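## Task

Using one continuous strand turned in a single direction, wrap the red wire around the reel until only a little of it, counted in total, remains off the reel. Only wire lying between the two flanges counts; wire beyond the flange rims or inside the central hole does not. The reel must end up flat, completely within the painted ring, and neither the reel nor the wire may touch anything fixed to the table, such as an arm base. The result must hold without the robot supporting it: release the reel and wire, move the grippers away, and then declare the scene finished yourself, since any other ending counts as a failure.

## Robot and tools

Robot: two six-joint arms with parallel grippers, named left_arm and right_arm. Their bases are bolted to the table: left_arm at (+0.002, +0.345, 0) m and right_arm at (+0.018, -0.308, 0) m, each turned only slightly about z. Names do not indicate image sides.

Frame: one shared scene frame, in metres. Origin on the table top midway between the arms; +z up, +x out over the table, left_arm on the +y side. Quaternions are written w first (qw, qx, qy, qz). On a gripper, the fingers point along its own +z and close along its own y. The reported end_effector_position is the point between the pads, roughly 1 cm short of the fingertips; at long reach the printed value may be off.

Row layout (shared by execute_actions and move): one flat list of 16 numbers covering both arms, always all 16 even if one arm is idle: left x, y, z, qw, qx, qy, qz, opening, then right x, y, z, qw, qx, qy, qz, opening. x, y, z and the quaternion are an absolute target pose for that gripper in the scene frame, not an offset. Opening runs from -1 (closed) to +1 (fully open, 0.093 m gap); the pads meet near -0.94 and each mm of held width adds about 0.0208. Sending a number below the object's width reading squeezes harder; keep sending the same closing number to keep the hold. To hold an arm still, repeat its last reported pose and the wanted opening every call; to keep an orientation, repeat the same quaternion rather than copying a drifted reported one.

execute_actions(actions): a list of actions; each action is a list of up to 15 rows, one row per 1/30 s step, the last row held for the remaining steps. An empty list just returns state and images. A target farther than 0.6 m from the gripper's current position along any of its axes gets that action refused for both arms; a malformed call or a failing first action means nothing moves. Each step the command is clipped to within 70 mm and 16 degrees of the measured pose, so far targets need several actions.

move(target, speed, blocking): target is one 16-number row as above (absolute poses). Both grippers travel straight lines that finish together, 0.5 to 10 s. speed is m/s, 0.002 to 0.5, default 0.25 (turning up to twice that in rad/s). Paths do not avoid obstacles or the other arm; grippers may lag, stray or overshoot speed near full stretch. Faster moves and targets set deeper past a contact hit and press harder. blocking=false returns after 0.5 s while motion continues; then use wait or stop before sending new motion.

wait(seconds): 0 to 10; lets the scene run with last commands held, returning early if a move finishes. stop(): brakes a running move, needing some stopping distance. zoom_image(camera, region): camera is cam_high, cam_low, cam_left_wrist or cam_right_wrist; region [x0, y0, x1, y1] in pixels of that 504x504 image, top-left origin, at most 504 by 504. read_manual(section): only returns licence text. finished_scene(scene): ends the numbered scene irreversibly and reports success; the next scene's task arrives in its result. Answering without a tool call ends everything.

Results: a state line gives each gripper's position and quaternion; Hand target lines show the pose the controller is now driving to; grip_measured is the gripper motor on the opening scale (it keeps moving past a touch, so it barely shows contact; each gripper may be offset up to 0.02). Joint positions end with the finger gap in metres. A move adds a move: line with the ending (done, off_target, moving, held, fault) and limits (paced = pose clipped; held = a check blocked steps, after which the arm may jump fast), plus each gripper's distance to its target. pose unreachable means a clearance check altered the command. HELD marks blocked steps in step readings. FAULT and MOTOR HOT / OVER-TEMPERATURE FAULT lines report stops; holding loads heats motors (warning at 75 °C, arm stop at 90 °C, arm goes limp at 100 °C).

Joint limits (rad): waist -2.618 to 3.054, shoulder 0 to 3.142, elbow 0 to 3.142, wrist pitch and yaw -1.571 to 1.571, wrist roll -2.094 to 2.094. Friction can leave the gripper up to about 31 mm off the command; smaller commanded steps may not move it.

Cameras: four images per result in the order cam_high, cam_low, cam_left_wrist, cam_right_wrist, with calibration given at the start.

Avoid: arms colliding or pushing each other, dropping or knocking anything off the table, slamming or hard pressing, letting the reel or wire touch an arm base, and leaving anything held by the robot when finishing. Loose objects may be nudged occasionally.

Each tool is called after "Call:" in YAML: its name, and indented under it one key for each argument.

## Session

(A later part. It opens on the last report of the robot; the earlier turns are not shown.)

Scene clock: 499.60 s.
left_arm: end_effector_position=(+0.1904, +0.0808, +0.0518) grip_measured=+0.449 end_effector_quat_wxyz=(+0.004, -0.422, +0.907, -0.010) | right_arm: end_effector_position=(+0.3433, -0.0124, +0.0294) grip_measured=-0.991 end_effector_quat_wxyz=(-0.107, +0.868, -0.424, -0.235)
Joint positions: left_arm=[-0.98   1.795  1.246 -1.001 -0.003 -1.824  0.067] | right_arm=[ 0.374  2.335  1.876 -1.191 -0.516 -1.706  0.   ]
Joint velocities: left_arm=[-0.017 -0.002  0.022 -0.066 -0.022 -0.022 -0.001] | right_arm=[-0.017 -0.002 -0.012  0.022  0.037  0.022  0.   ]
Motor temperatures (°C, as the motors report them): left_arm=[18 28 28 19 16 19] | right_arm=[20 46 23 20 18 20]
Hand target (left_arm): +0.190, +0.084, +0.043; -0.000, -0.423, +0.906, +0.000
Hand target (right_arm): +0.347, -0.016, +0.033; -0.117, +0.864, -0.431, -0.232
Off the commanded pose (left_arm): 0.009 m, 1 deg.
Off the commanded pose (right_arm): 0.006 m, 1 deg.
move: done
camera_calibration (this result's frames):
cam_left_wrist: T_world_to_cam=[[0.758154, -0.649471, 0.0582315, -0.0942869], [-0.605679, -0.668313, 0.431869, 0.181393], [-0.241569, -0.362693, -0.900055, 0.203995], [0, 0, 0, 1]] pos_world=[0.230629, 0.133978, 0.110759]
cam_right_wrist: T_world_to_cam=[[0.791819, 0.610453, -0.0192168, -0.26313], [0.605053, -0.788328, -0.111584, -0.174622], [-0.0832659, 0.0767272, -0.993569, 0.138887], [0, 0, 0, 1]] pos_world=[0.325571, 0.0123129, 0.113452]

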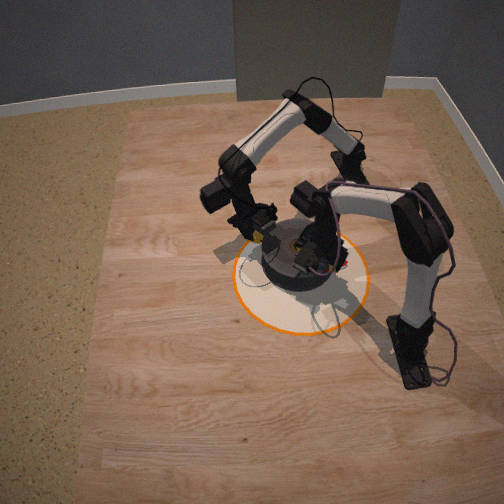

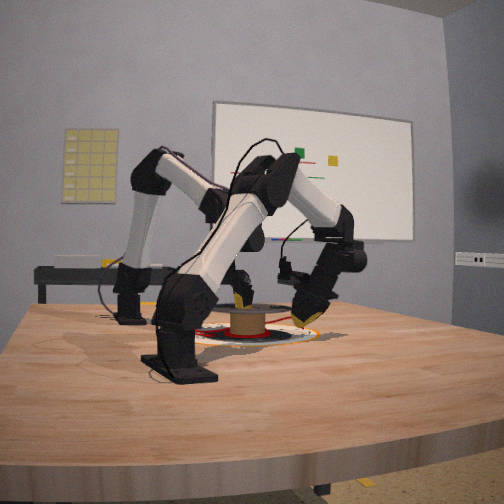

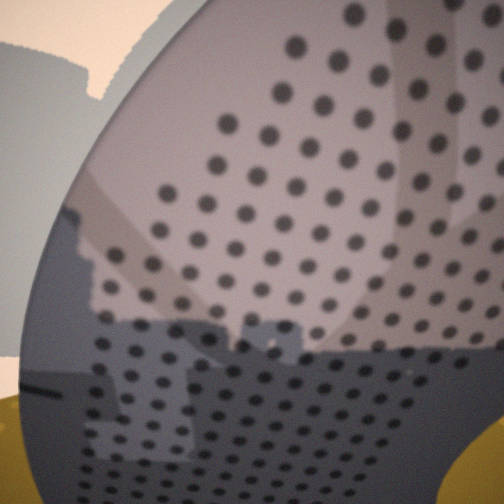

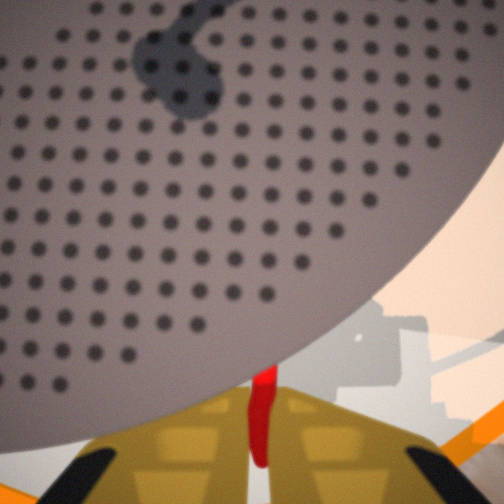

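Call:
move:
  target: [0.190,0.084,0.043,0,-0.423,0.906,0,0.3, 0.322,-0.036,0.030,0.2030,-0.7694,0.5288,0.2954,-1]
  speed: 0.08

Call:
move:
  target: [0.190,0.084,0.043,0,-0.423,0.906,0,0.3, 0.301,-0.042,0.028,0.2847,-0.6834,0.5837,0.3334,-1]
  speed: 0.08

Call:
zoom_image:
  camera: "cam_low"
  region: [190, 270, 350, 360]

Scene clock: 502.97 s.
left_arm: end_effector_position=(+0.1904, +0.0808, +0.0518) grip_measured=+0.449 end_effector_quat_wxyz=(+0.004, -0.420, +0.907, -0.010) | right_arm: end_effector_position=(+0.3205, -0.0318, +0.0272) grip_measured=-0.991 end_effector_quat_wxyz=(-0.195, +0.775, -0.524, -0.296)
Joint positions: left_arm=[-0.98   1.795  1.246 -1.001 -0.003 -1.82   0.067] | right_arm=[ 0.291  2.11   1.406 -0.803 -0.723 -1.464  0.   ]
Joint velocities: left_arm=[ 0.022  0.002 -0.002  0.007 -0.007 -0.066  0.001] | right_arm=[ 0.002  0.007 -0.002 -0.007  0.007 -0.022  0.   ]
Motor temperatures (°C, as the motors report them): left_arm=[18 28 27 19 16 19] | right_arm=[20 46 23 20 18 20]
Hand target (left_arm): +0.190, +0.084, +0.043; -0.000, -0.423, +0.906, +0.000
Hand target (right_arm): +0.322, -0.035, +0.030; -0.204, +0.769, -0.528, -0.296
Off the commanded pose (left_arm): 0.009 m, 1 deg.
Off the commanded pose (right_arm): 0.005 m, 1 deg.
move: done
camera_calibration (this result's frames):
cam_left_wrist: T_world_to_cam=[[0.755419, -0.652649, 0.0582384, -0.0935095], [-0.608504, -0.665793, 0.43179, 0.181731], [-0.243033, -0.361621, -0.900092, 0.204189], [0, 0, 0, 1]] pos_world=[0.230848, 0.133805, 0.110765]
cam_right_wrist: T_world_to_cam=[[0.929298, 0.369019, -0.0151742, -0.285122], [0.34653, -0.885403, -0.309803, -0.0912037], [-0.127759, 0.282641, -0.95068, 0.15598], [0, 0, 0, 1]] pos_world=[0.316495, -0.019623, 0.115705]

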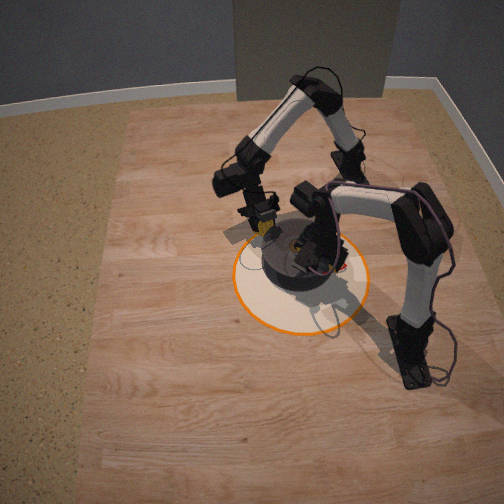

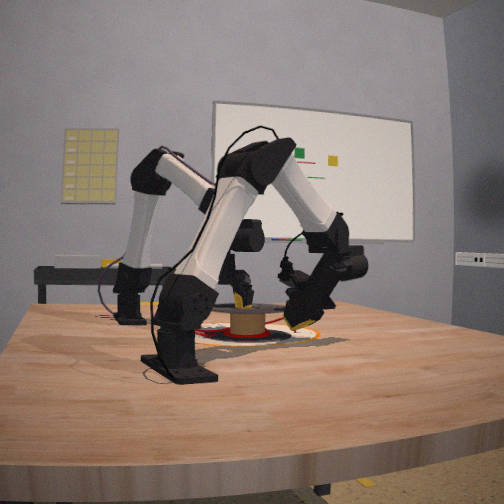

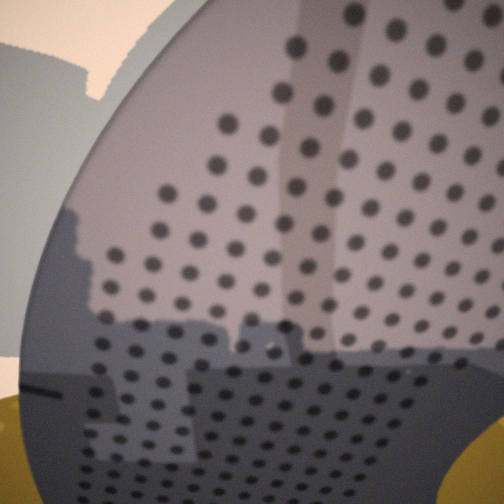

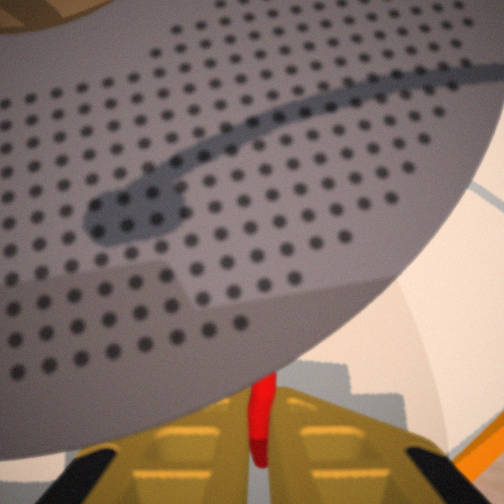

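Scene clock: 505.30 s.
left_arm: end_effector_position=(+0.1904, +0.0808, +0.0518) grip_measured=+0.449 end_effector_quat_wxyz=(+0.004, -0.420, +0.907, -0.010) | right_arm: end_effector_position=(+0.3009, -0.0379, +0.0244) grip_measured=-0.991 end_effector_quat_wxyz=(-0.277, +0.690, -0.581, -0.332)
Joint positions: left_arm=[-0.98   1.795  1.246 -1.001 -0.003 -1.82   0.067] | right_arm=[ 0.258  1.95   1.031 -0.347 -0.854 -1.169  0.   ]
Joint velocities: left_arm=[-0.012 -0.002 -0.002 -0.037  0.022  0.081  0.   ] | right_arm=[-0.002 -0.007 -0.017  0.037  0.037 -0.022  0.   ]
Motor temperatures (°C, as the motors report them): left_arm=[18 28 27 19 16 19] | right_arm=[20 46 23 20 18 20]
Hand target (left_arm): +0.190, +0.084, +0.043; +0.000, -0.423, +0.906, +0.000
Hand target (right_arm): +0.301, -0.042, +0.028; -0.285, +0.684, -0.583, -0.333
Off the commanded pose (left_arm): 0.009 m, 1 deg.
Off the commanded pose (right_arm): 0.005 m, 1 deg.
move: done
camera_calibration (this result's frames):
cam_left_wrist: T_world_to_cam=[[0.755169, -0.652937, 0.0582391, -0.0934387], [-0.608761, -0.665563, 0.431783, 0.181762], [-0.243165, -0.361523, -0.900095, 0.204207], [0, 0, 0, 1]] pos_world=[0.230867, 0.13379, 0.110766]
cam_right_wrist: T_world_to_cam=[[0.986052, 0.165936, -0.012886, -0.289547], [0.141032, -0.874154, -0.464721, -0.0246292], [-0.0883783, 0.456422, -0.885363, 0.14568], [0, 0, 0, 1]] pos_world=[0.301857, -0.0399751, 0.113803]

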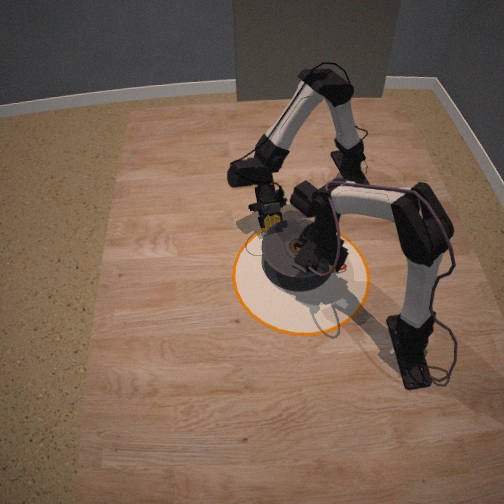

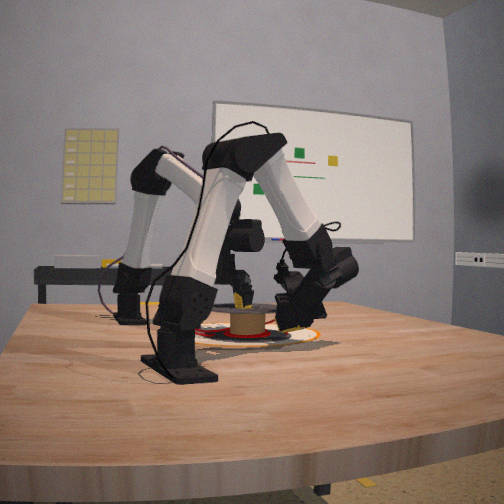

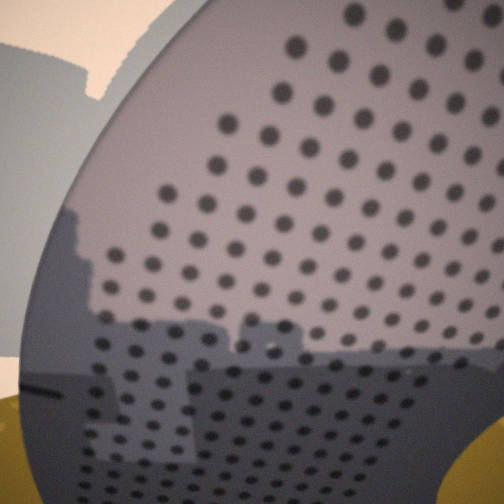

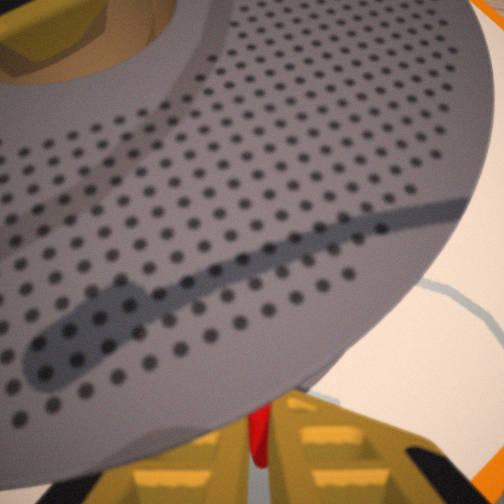

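Region (190, 270, 350, 360) of cam_low's 504x504 image, scaled by 3.150, with more detail than that image has; it fills the top 284 rows of this view, and the rest is white.

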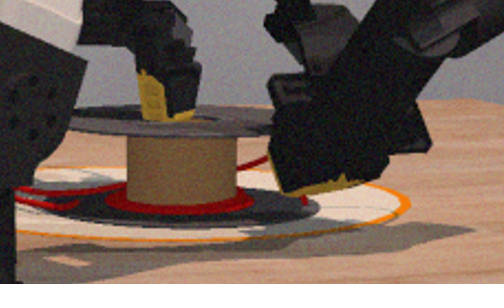

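Call:
move:
  target: [0.190,0.084,0.043,0,-0.423,0.906,0,0.3, 0.282,-0.044,0.027,0.3657,-0.5906,0.6334,0.341,-1]
  speed: 0.07

Call:
zoom_image:
  camera: "cam_low"
  region: [190, 270, 350, 360]

Scene clock: 508.57 s.
left_arm: end_effector_position=(+0.1901, +0.0804, +0.0518) grip_measured=+0.449 end_effector_quat_wxyz=(+0.002, -0.417, +0.909, -0.010) | right_arm: end_effector_position=(+0.2865, -0.0433, +0.0248) grip_measured=-0.991 end_effector_quat_wxyz=(+0.362, -0.592, +0.634, +0.342)
Joint positions: left_arm=[-0.98   1.795  1.246 -1.    -0.    -1.813  0.067] | right_arm=[ 0.258  1.828  0.661  0.279 -0.864 -0.745  0.   ]
Joint velocities: left_arm=[ 0.002 -0.007 -0.017  0.037 -0.051 -0.022  0.001] | right_arm=[ 0.002  0.007  0.007  0.007 -0.022 -0.022  0.   ]
Motor temperatures (°C, as the motors report them): left_arm=[18 28 27 19 16 19] | right_arm=[20 46 23 20 18 20]
Hand target (left_arm): +0.190, +0.084, +0.043; -0.000, -0.423, +0.906, -0.000
Hand target (right_arm): +0.282, -0.044, +0.026; -0.365, +0.592, -0.633, -0.340
Off the commanded pose (left_arm): 0.010 m, 1 deg.
Off the commanded pose (right_arm): 0.005 m, 0 deg.
move: done
camera_calibration (this result's frames):
cam_left_wrist: T_world_to_cam=[[0.75074, -0.658021, 0.0582866, -0.092248], [-0.612516, -0.660337, 0.434486, 0.181426], [-0.247412, -0.361888, -0.89879, 0.20474], [0, 0, 0, 1]] pos_world=[0.231036, 0.133194, 0.110568]
cam_right_wrist: T_world_to_cam=[[0.99748, -0.0692991, -0.0151876, -0.287818], [-0.0648414, -0.803679, -0.59152, 0.0380663], [0.0287858, 0.591014, -0.806147, 0.117471], [0, 0, 0, 1]] pos_world=[0.28618, -0.0587797, 0.112845]

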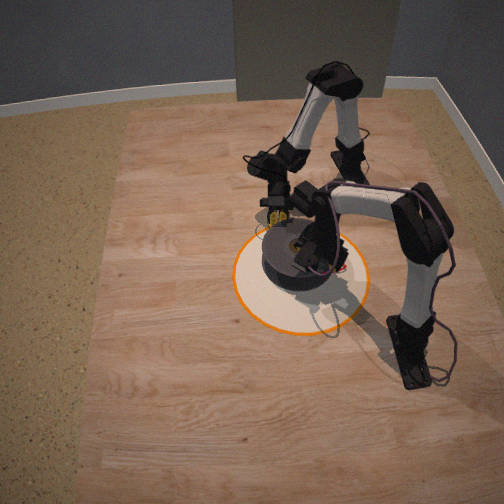

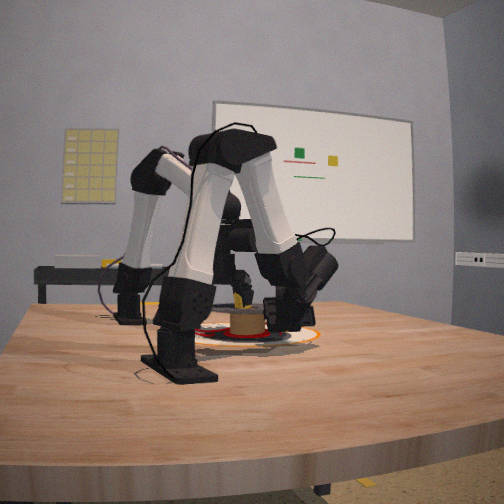

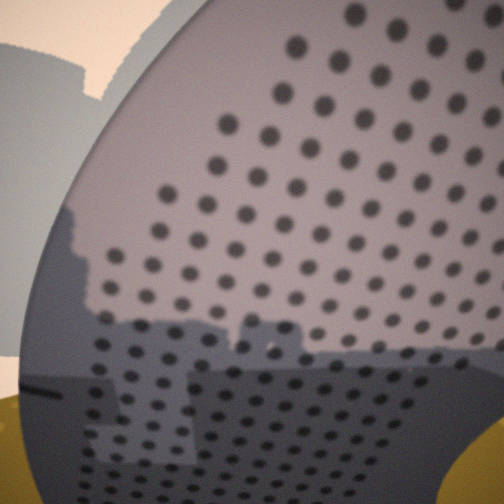

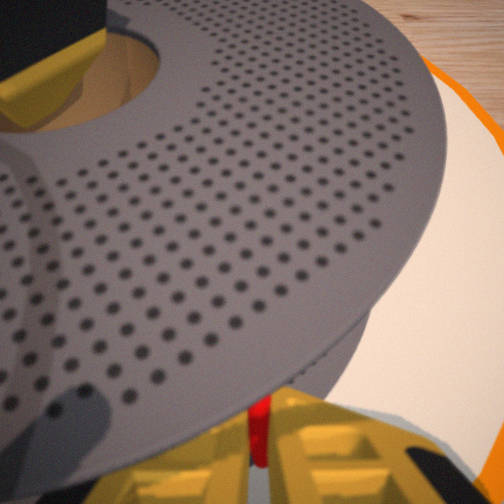

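Region (190, 270, 350, 360) of cam_low's 504x504 image, scaled by 3.150, with more detail than that image has; it fills the top 284 rows of this view, and the rest is white.

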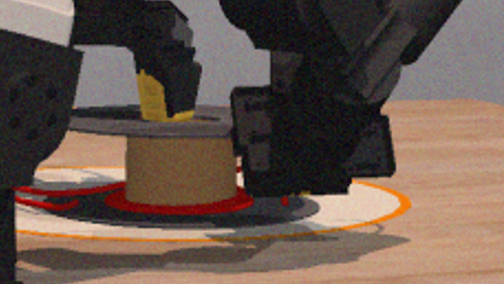

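Call:
move:
  target: [0.190,0.084,0.043,0,-0.423,0.906,0,0.3, 0.264,-0.043,0.027,0.4116,-0.5421,0.6460,0.3454,-1]
  speed: 0.06

Call:
zoom_image:
  camera: "cam_low"
  region: [190, 270, 350, 360]

Scene clock: 511.63 s.
left_arm: end_effector_position=(+0.1900, +0.0803, +0.0518) grip_measured=+0.449 end_effector_quat_wxyz=(+0.002, -0.416, +0.909, -0.011) | right_arm: end_effector_position=(+0.2670, -0.0428, +0.0239) grip_measured=-0.991 end_effector_quat_wxyz=(+0.404, -0.544, +0.648, +0.348)
Joint positions: left_arm=[-0.98   1.795  1.246 -1.     0.    -1.811  0.067] | right_arm=[ 0.301  1.815  0.458  0.677 -0.812 -0.518  0.   ]
Joint velocities: left_arm=[-0.032  0.022 -0.017 -0.007 -0.037  0.051 -0.001] | right_arm=[-0.012 -0.007 -0.012  0.037 -0.022  0.051  0.   ]
Motor temperatures (°C, as the motors report them): left_arm=[18 28 27 19 16 19] | right_arm=[20 45 23 21 18 20]
Hand target (left_arm): +0.190, +0.084, +0.043; -0.000, -0.423, +0.906, +0.000
Hand target (right_arm): +0.264, -0.043, +0.026; +0.411, -0.544, +0.646, +0.344
Off the commanded pose (left_arm): 0.010 m, 2 deg.
Off the commanded pose (right_arm): 0.004 m, 1 deg.
move: done
camera_calibration (this result's frames):
cam_left_wrist: T_world_to_cam=[[0.749256, -0.659725, 0.0581227, -0.0917909], [-0.613783, -0.658745, 0.435116, 0.181393], [-0.248769, -0.361688, -0.898496, 0.204914], [0, 0, 0, 1]] pos_world=[0.231087, 0.13305, 0.110523]
cam_right_wrist: T_world_to_cam=[[0.985445, -0.168709, -0.0208738, -0.26929], [-0.140982, -0.742467, -0.654879, 0.0610727], [0.0949856, 0.64829, -0.755445, 0.100615], [0, 0, 0, 1]] pos_world=[0.264423, -0.0653149, 0.110383]

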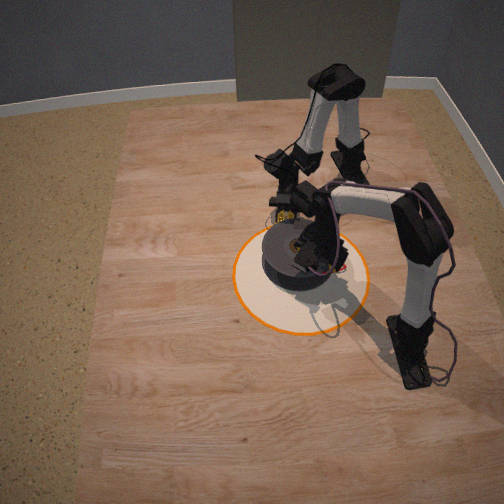

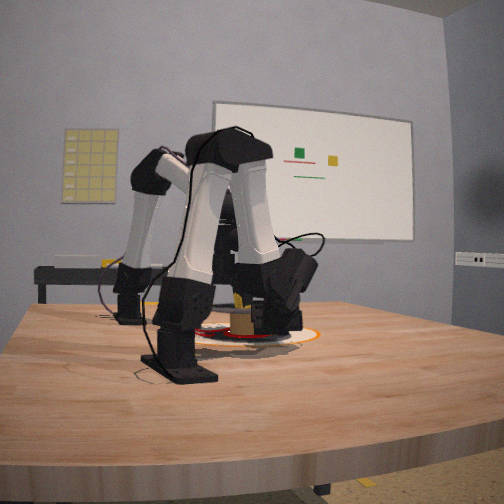

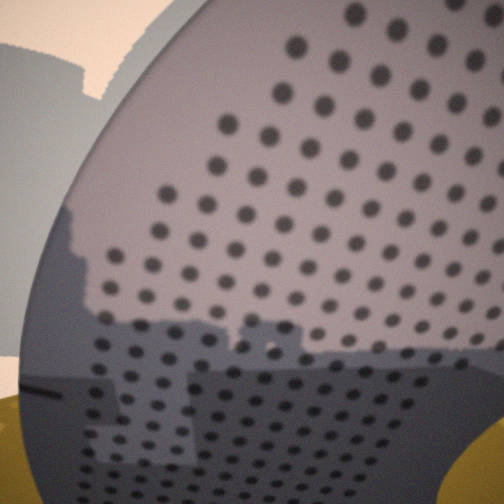

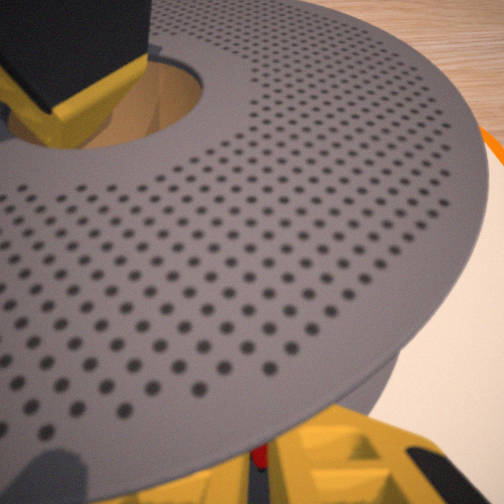

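Region (190, 270, 350, 360) of cam_low's 504x504 image, scaled by 3.150, with more detail than that image has; it fills the top 284 rows of this view, and the rest is white.

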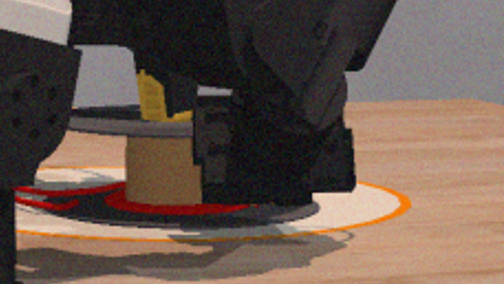

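Call:
move:
  target: [0.190,0.084,0.043,0,-0.423,0.906,0,0.3, 0.246,-0.038,0.026,0.4437,-0.5047,0.6577,0.3404,-1]
  speed: 0.05

Call:
zoom_image:
  camera: "cam_low"
  region: [170, 270, 330, 360]

Scene clock: 514.30 s.
left_arm: end_effector_position=(+0.1890, +0.0811, +0.0518) grip_measured=+0.449 end_effector_quat_wxyz=(+0.000, -0.404, +0.915, -0.008) | right_arm: end_effector_position=(+0.2626, -0.0458, +0.0244) grip_measured=-0.991 end_effector_quat_wxyz=(+0.447, -0.494, +0.676, +0.315)
Joint positions: left_arm=[-0.98   1.795  1.246 -1.005  0.003 -1.784  0.067] | right_arm=[ 0.364  1.823  0.321  0.978 -0.637 -0.348  0.   ]
Joint velocities: left_arm=[-0.002 -0.012 -0.002 -0.022 -0.095 -0.022  0.   ] | right_arm=[ 0.002  0.022 -0.012  0.095 -0.007  0.095  0.   ]
Motor temperatures (°C, as the motors report them): left_arm=[18 28 27 19 16 19] | right_arm=[20 44 23 22 18 20]
Hand target (left_arm): +0.190, +0.084, +0.043; -0.000, -0.423, +0.906, +0.000
Hand target (right_arm): +0.247, -0.039, +0.025; +0.442, -0.507, +0.659, +0.338
Off the commanded pose (left_arm): 0.009 m, 3 deg.
Off the commanded pose (right_arm): 0.018 m, 4 deg.
move: off_target (left_arm, right_arm)
camera_calibration (this result's frames):
cam_left_wrist: T_world_to_cam=[[0.731584, -0.679692, 0.0529445, -0.0853066], [-0.629321, -0.643418, 0.435854, 0.182936], [-0.262181, -0.352183, -0.898459, 0.206678], [0, 0, 0, 1]] pos_world=[0.231722, 0.132511, 0.110475]
cam_right_wrist: T_world_to_cam=[[0.948533, -0.316613, 0.00640965, -0.263172], [-0.228, -0.696827, -0.680036, 0.0841217], [0.219774, 0.643575, -0.733151, 0.0697739], [0, 0, 0, 1]] pos_world=[0.253472, -0.06961, 0.110047]

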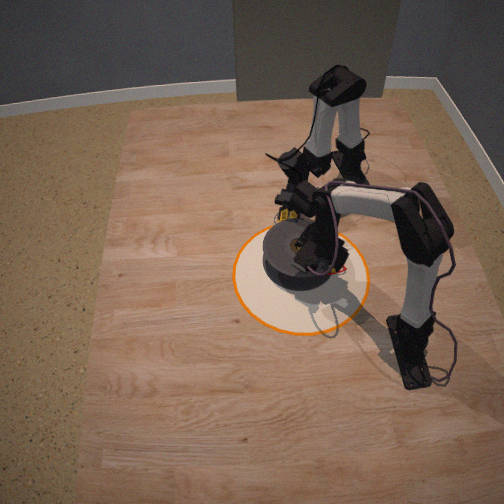

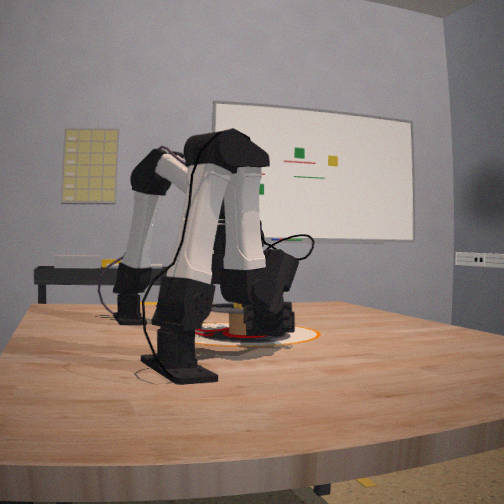

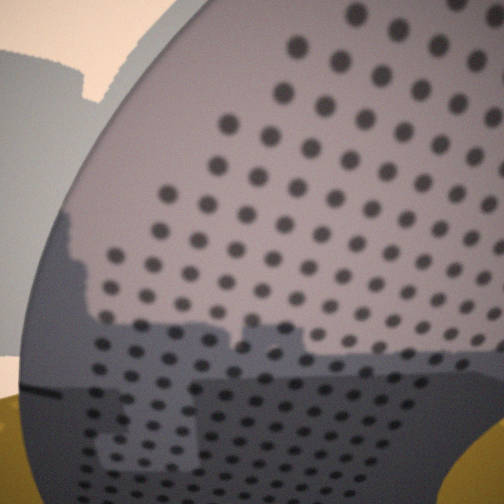

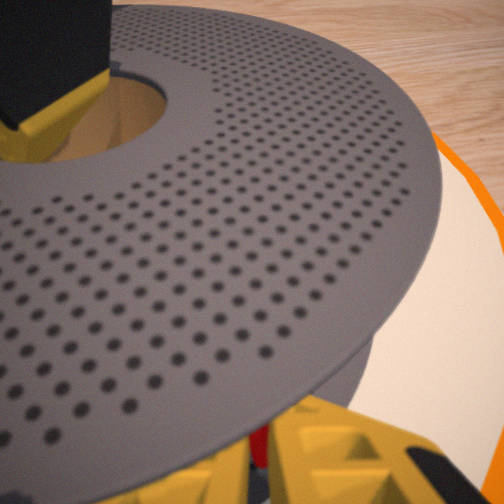

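Region (170, 270, 330, 360) of cam_low's 504x504 image, scaled by 3.150, with more detail than that image has; it fills the top 284 rows of this view, and the rest is white.

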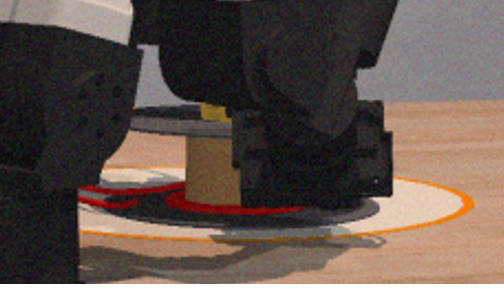

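Call:
move:
  target: [0.190,0.084,0.043,0,-0.416,0.909,0,0.3, 0.266,-0.045,0.026,0.4116,-0.5421,0.6460,0.3454,-1]
  speed: 0.05

Call:
move:
  target: [0.190,0.084,0.043,0,-0.416,0.909,0,0.3, 0.266,-0.046,0.026,0.4116,-0.5421,0.6460,0.3454,-0.72]
  speed: 0.05

Call:
move:
  target: [0.190,0.084,0.043,0,-0.416,0.909,0,0.3, 0.258,-0.095,0.045,0.4116,-0.5421,0.6460,0.3454,-0.72]
  speed: 0.08

Scene clock: 517.53 s.
left_arm: end_effector_position=(+0.1896, +0.0802, +0.0518) grip_measured=+0.449 end_effector_quat_wxyz=(+0.001, -0.407, +0.913, -0.011) | right_arm: end_effector_position=(+0.2589, -0.0464, +0.0169) grip_measured=-0.991 end_effector_quat_wxyz=(+0.402, -0.539, +0.654, +0.346)
Joint positions: left_arm=[-0.98   1.795  1.246 -1.001  0.003 -1.791  0.067] | right_arm=[ 0.308  1.824  0.414  0.735 -0.796 -0.499  0.   ]
Joint velocities: left_arm=[ 0.017 -0.012 -0.017  0.007  0.022  0.022  0.   ] | right_arm=[-0.007 -0.002  0.007 -0.11  -0.007  0.037  0.   ]
Motor temperatures (°C, as the motors report them): left_arm=[18 28 27 19 16 19] | right_arm=[20 43 23 22 18 20]
Hand target (left_arm): +0.190, +0.084, +0.043; +0.000, -0.416, +0.909, -0.000
Hand target (right_arm): +0.266, -0.045, +0.027; +0.413, -0.541, +0.646, +0.347
Off the commanded pose (left_arm): 0.010 m, 2 deg.
Off the commanded pose (right_arm): 0.012 m, 1 deg.
move: off_target (right_arm)
camera_calibration (this result's frames):
cam_left_wrist: T_world_to_cam=[[0.736093, -0.674445, 0.0573723, -0.0878977], [-0.626002, -0.646073, 0.436706, 0.182289], [-0.257467, -0.357371, -0.897773, 0.206034], [0, 0, 0, 1]] pos_world=[0.231861, 0.13212, 0.110408]
cam_right_wrist: T_world_to_cam=[[0.982849, -0.182129, -0.0289131, -0.261813], [-0.156866, -0.743275, -0.650335, 0.0566811], [0.0969547, 0.643717, -0.759097, 0.0977588], [0, 0, 0, 1]] pos_world=[0.256735, -0.0684831, 0.1035]

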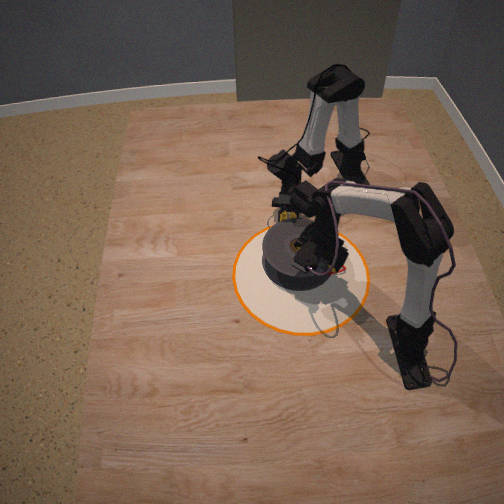

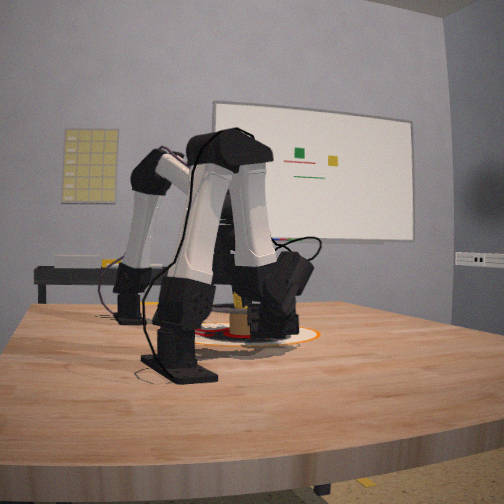

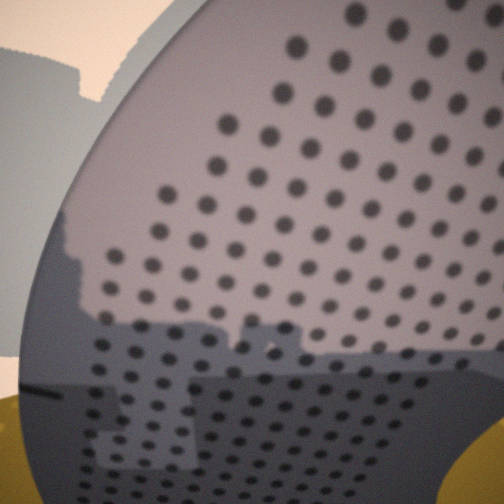

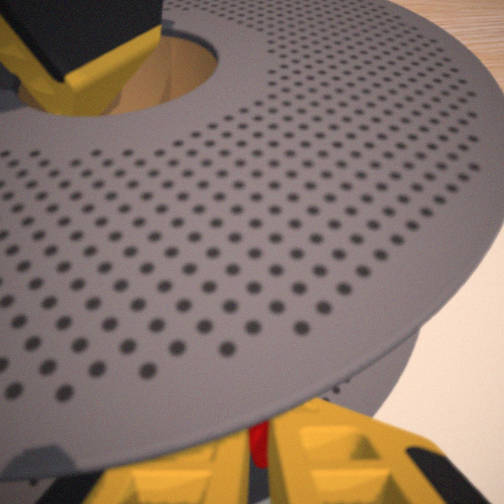

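Scene clock: 518.23 s.
left_arm: end_effector_position=(+0.1896, +0.0802, +0.0518) grip_measured=+0.449 end_effector_quat_wxyz=(+0.001, -0.408, +0.913, -0.011) | right_arm: end_effector_position=(+0.2575, -0.0469, +0.0155) grip_measured=-0.723 end_effector_quat_wxyz=(+0.399, -0.542, +0.654, +0.346)
Joint positions: left_arm=[-0.98   1.795  1.246 -1.001  0.003 -1.793  0.067] | right_arm=[ 0.308  1.824  0.414  0.725 -0.798 -0.507  0.011]
Joint velocities: left_arm=[-0.007 -0.017 -0.007 -0.051 -0.037  0.051  0.   ] | right_arm=[ 0.002 -0.012 -0.002 -0.022  0.007 -0.007 -0.   ]
Motor temperatures (°C, as the motors report them): left_arm=[18 28 27 19 16 19] | right_arm=[20 43 23 22 18 20]
Hand target (left_arm): +0.190, +0.084, +0.043; +0.000, -0.416, +0.909, +0.000
Hand target (right_arm): +0.266, -0.046, +0.026; +0.412, -0.542, +0.646, +0.345
Off the commanded pose (left_arm): 0.010 m, 2 deg.
Off the commanded pose (right_arm): 0.014 m, 2 deg.
move: off_target (right_arm)
camera_calibration (this result's frames):
cam_left_wrist: T_world_to_cam=[[0.737894, -0.672476, 0.0573534, -0.0883961], [-0.624253, -0.64773, 0.436754, 0.182087], [-0.256557, -0.358081, -0.897751, 0.205917], [0, 0, 0, 1]] pos_world=[0.231725, 0.132234, 0.110404]
cam_right_wrist: T_world_to_cam=[[0.983703, -0.177324, -0.029744, -0.260635], [-0.154275, -0.747454, -0.646152, 0.0542663], [0.0923462, 0.64021, -0.762629, 0.0981962], [0, 0, 0, 1]] pos_world=[0.255691, -0.0685217, 0.102199]

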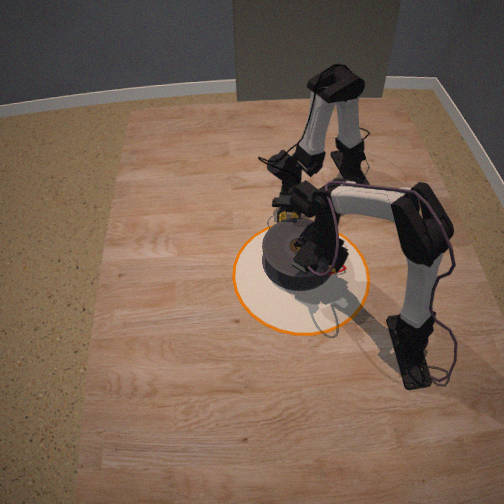

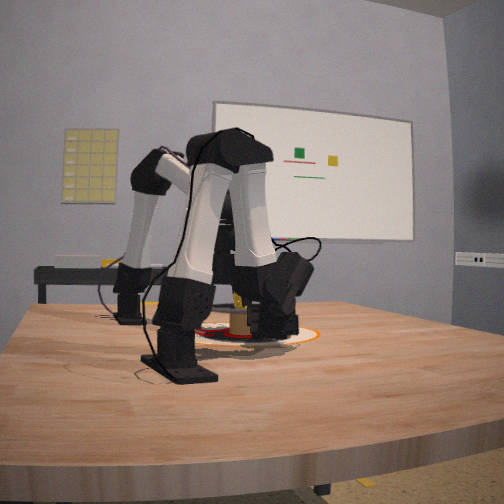

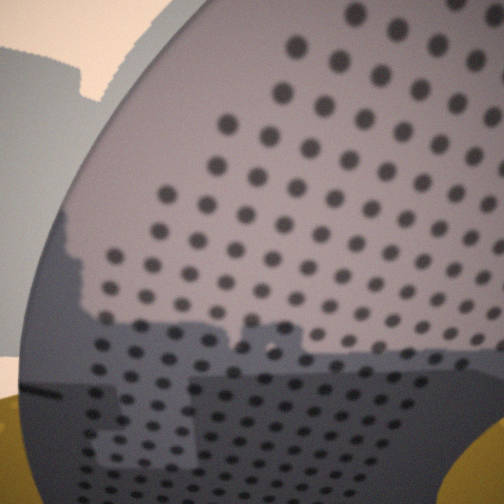

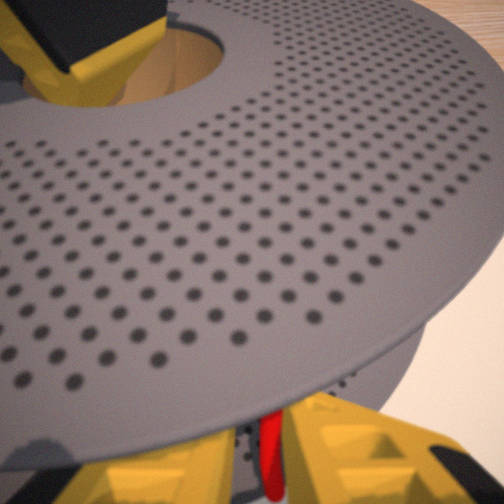

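Scene clock: 519.60 s.
left_arm: end_effector_position=(+0.1896, +0.0802, +0.0518) grip_measured=+0.449 end_effector_quat_wxyz=(+0.001, -0.408, +0.913, -0.011) | right_arm: end_effector_position=(+0.2652, -0.0895, +0.0474) grip_measured=-0.723 end_effector_quat_wxyz=(+0.418, -0.543, +0.643, +0.343)
Joint positions: left_arm=[-0.98   1.795  1.246 -1.001  0.003 -1.793  0.067] | right_arm=[ 0.126  1.623  0.414  0.432 -0.938 -0.684  0.011]
Joint velocities: left_arm=[ 0.007  0.002 -0.022  0.007 -0.022 -0.051  0.001] | right_arm=[ 0.002 -0.007 -0.007 -0.066 -0.007 -0.037 -0.001]
Motor temperatures (°C, as the motors report them): left_arm=[18 28 27 19 16 19] | right_arm=[20 42 23 22 18 20]
Hand target (left_arm): +0.190, +0.084, +0.043; +0.000, -0.416, +0.909, +0.000
Hand target (right_arm): +0.259, -0.094, +0.046; +0.413, -0.540, +0.645, +0.348
Off the commanded pose (left_arm): 0.010 m, 2 deg.
Off the commanded pose (right_arm): 0.009 m, 1 deg.
move: done
camera_calibration (this result's frames):
cam_left_wrist: T_world_to_cam=[[0.737894, -0.672476, 0.0573534, -0.0883961], [-0.624253, -0.64773, 0.436754, 0.182087], [-0.256557, -0.358081, -0.897751, 0.205917], [0, 0, 0, 1]] pos_world=[0.231725, 0.132234, 0.110404]
cam_right_wrist: T_world_to_cam=[[0.983905, -0.178671, 0.00260042, -0.276519], [-0.131069, -0.731506, -0.669118, 0.0406566], [0.121454, 0.658008, -0.743151, 0.142061], [0, 0, 0, 1]] pos_world=[0.260144, -0.113143, 0.133496]

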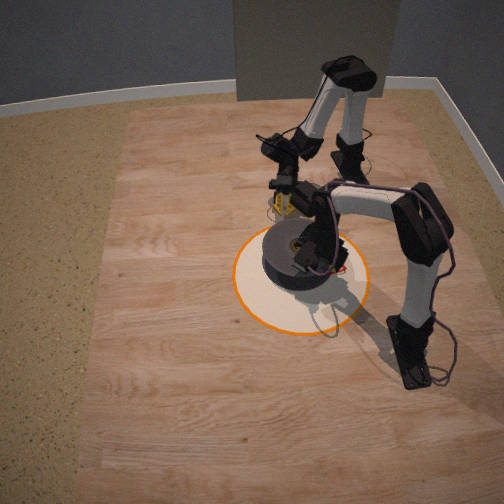

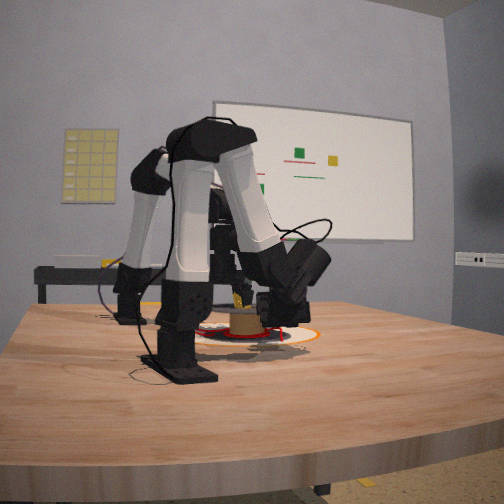

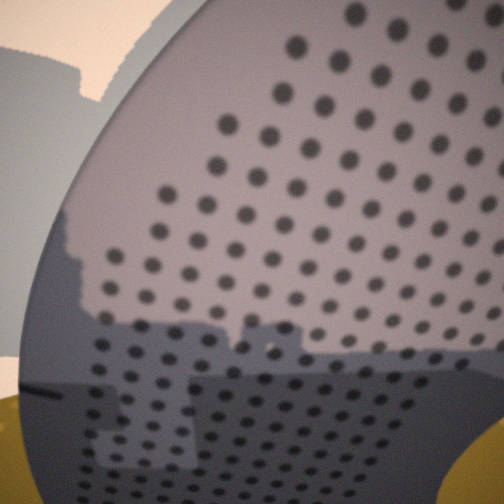

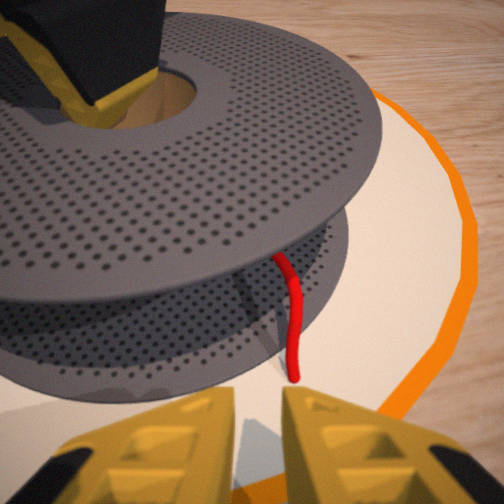

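Call:
move:
  target: [0.190,0.084,0.043,0,-0.416,0.909,0,0.3, 0.328,-0.045,0.035,0.3135,-0.6801,0.5219,0.4086,-1]
  speed: 0.12

Call:
move:
  target: [0.190,0.084,0.043,0,-0.416,0.909,0,0.3, 0.312,-0.016,0.020,0.3135,-0.6801,0.5219,0.4086,-1]
  speed: 0.06

Call:
zoom_image:
  camera: "cam_low"
  region: [190, 270, 350, 360]

Scene clock: 524.77 s.
left_arm: end_effector_position=(+0.1896, +0.0802, +0.0518) grip_measured=+0.449 end_effector_quat_wxyz=(+0.001, -0.408, +0.913, -0.011) | right_arm: end_effector_position=(+0.3290, -0.0501, +0.0362) grip_measured=-0.999 end_effector_quat_wxyz=(-0.320, +0.677, -0.528, -0.400)
Joint positions: left_arm=[-0.98   1.795  1.246 -1.001  0.003 -1.793  0.067] | right_arm=[ 0.145  2.092  1.2   -0.526 -1.069 -1.408  0.   ]
Joint velocities: left_arm=[ 0.002 -0.007  0.017 -0.037 -0.007  0.051  0.   ] | right_arm=[ 0.002 -0.017  0.007 -0.022  0.037  0.037  0.   ]
Motor temperatures (°C, as the motors report them): left_arm=[18 28 27 19 16 19] | right_arm=[20 41 23 22 18 20]
Hand target (left_arm): +0.190, +0.084, +0.043; +0.000, -0.416, +0.909, +0.000
Hand target (right_arm): +0.328, -0.045, +0.036; -0.316, +0.678, -0.523, -0.409
Off the commanded pose (left_arm): 0.010 m, 2 deg.
Off the commanded pose (right_arm): 0.005 m, 1 deg.
move: done
camera_calibration (this result's frames):
cam_left_wrist: T_world_to_cam=[[0.737894, -0.672476, 0.0573534, -0.0883961], [-0.624253, -0.64773, 0.436754, 0.182087], [-0.256557, -0.358081, -0.897751, 0.205917], [0, 0, 0, 1]] pos_world=[0.231725, 0.132234, 0.110404]
cam_right_wrist: T_world_to_cam=[[0.972114, 0.23451, 0.000564735, -0.307497], [0.184788, -0.764514, -0.617553, -0.0371263], [-0.144391, 0.600436, -0.786529, 0.186249], [0, 0, 0, 1]] pos_world=[0.332675, -0.0681032, 0.123736]

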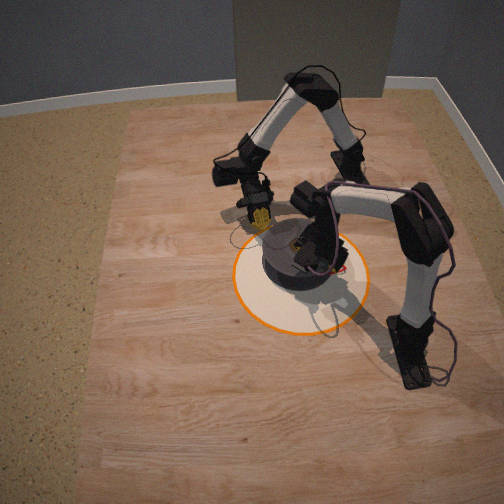

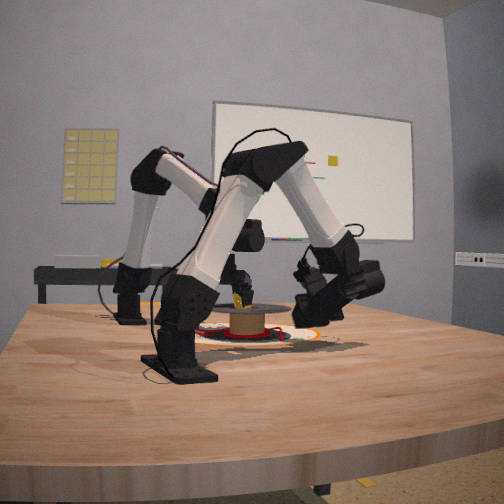

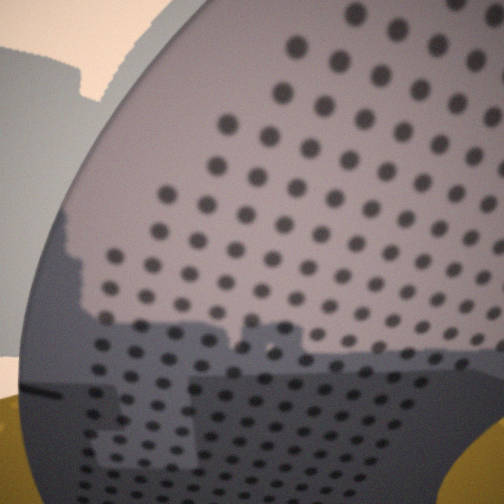

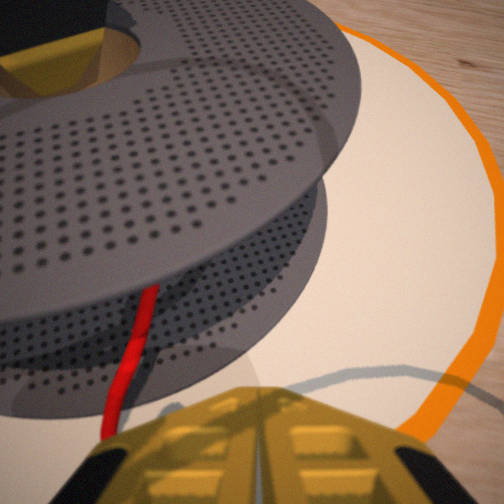

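Scene clock: 525.77 s.
left_arm: end_effector_position=(+0.1895, +0.0804, +0.0518) grip_measured=+0.449 end_effector_quat_wxyz=(+0.001, -0.412, +0.911, -0.010) | right_arm: end_effector_position=(+0.3191, -0.0195, +0.0312) grip_measured=-0.999 end_effector_quat_wxyz=(-0.323, +0.681, -0.519, -0.403)
Joint positions: left_arm=[-0.98   1.795  1.246 -1.002  0.002 -1.802  0.067] | right_arm=[ 0.23   2.092  1.155 -0.342 -1.063 -1.264  0.   ]
Joint velocities: left_arm=[-0.012  0.002 -0.002 -0.125  0.007  0.022 -0.001] | right_arm=[-0.002 -0.002 -0.007  0.037  0.022  0.051  0.   ]
Motor temperatures (°C, as the motors report them): left_arm=[18 28 27 19 16 19] | right_arm=[20 41 23 22 18 20]
Hand target (left_arm): +0.190, +0.084, +0.043; +0.000, -0.416, +0.909, +0.000
Hand target (right_arm): +0.312, -0.017, +0.020; -0.312, +0.681, -0.522, -0.407
Off the commanded pose (left_arm): 0.010 m, 1 deg.
Off the commanded pose (right_arm): 0.014 m, 1 deg.
move: off_target (right_arm)
camera_calibration (this result's frames):
cam_left_wrist: T_world_to_cam=[[0.743544, -0.666316, 0.0562627, -0.0896487], [-0.618569, -0.653417, 0.43637, 0.181593], [-0.253997, -0.359263, -0.898007, 0.205601], [0, 0, 0, 1]] pos_world=[0.231208, 0.132786, 0.110433]
cam_right_wrist: T_world_to_cam=[[0.968175, 0.249985, 0.0120188, -0.303847], [0.202291, -0.753377, -0.625701, -0.0200953], [-0.147361, 0.608219, -0.779971, 0.163346], [0, 0, 0, 1]] pos_world=[0.322313, -0.0385325, 0.118483]

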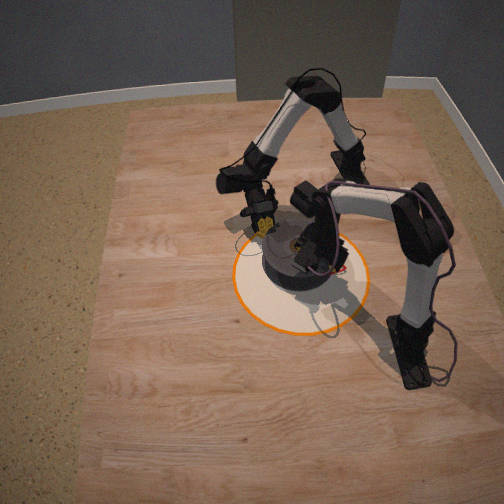

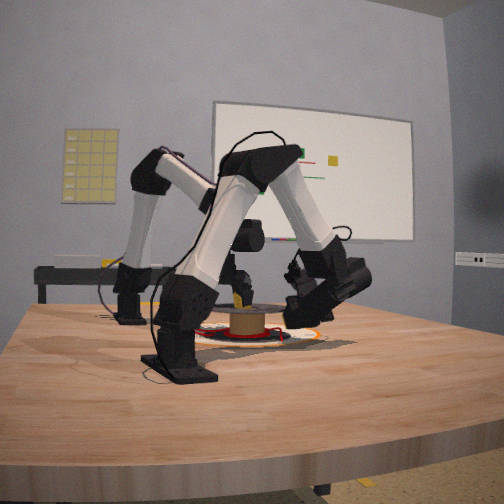

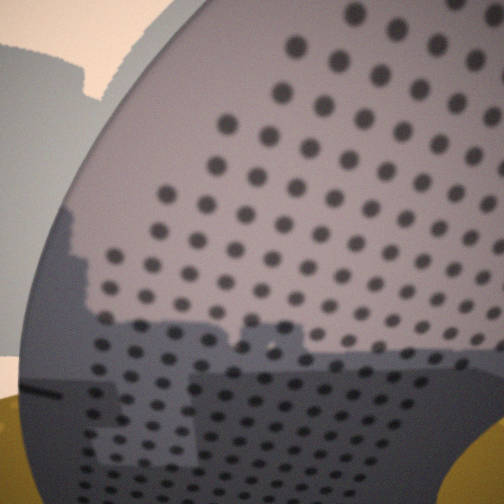

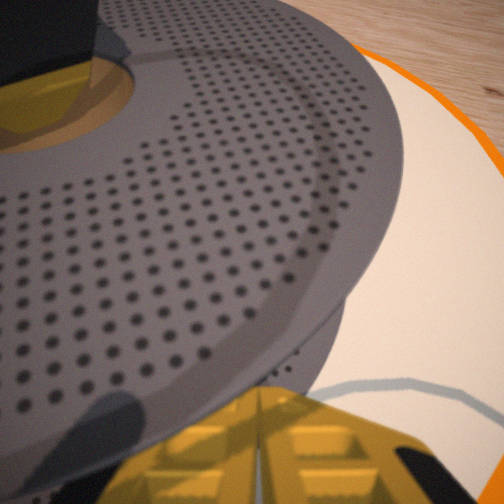

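Region (190, 270, 350, 360) of cam_low's 504x504 image, scaled by 3.150, with more detail than that image has; it fills the top 284 rows of this view, and the rest is white.

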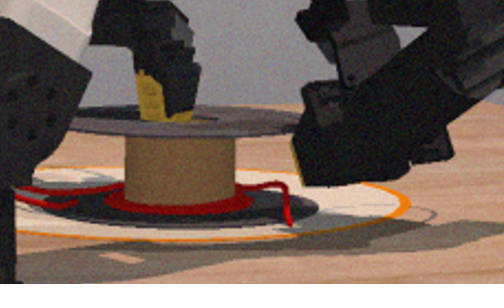

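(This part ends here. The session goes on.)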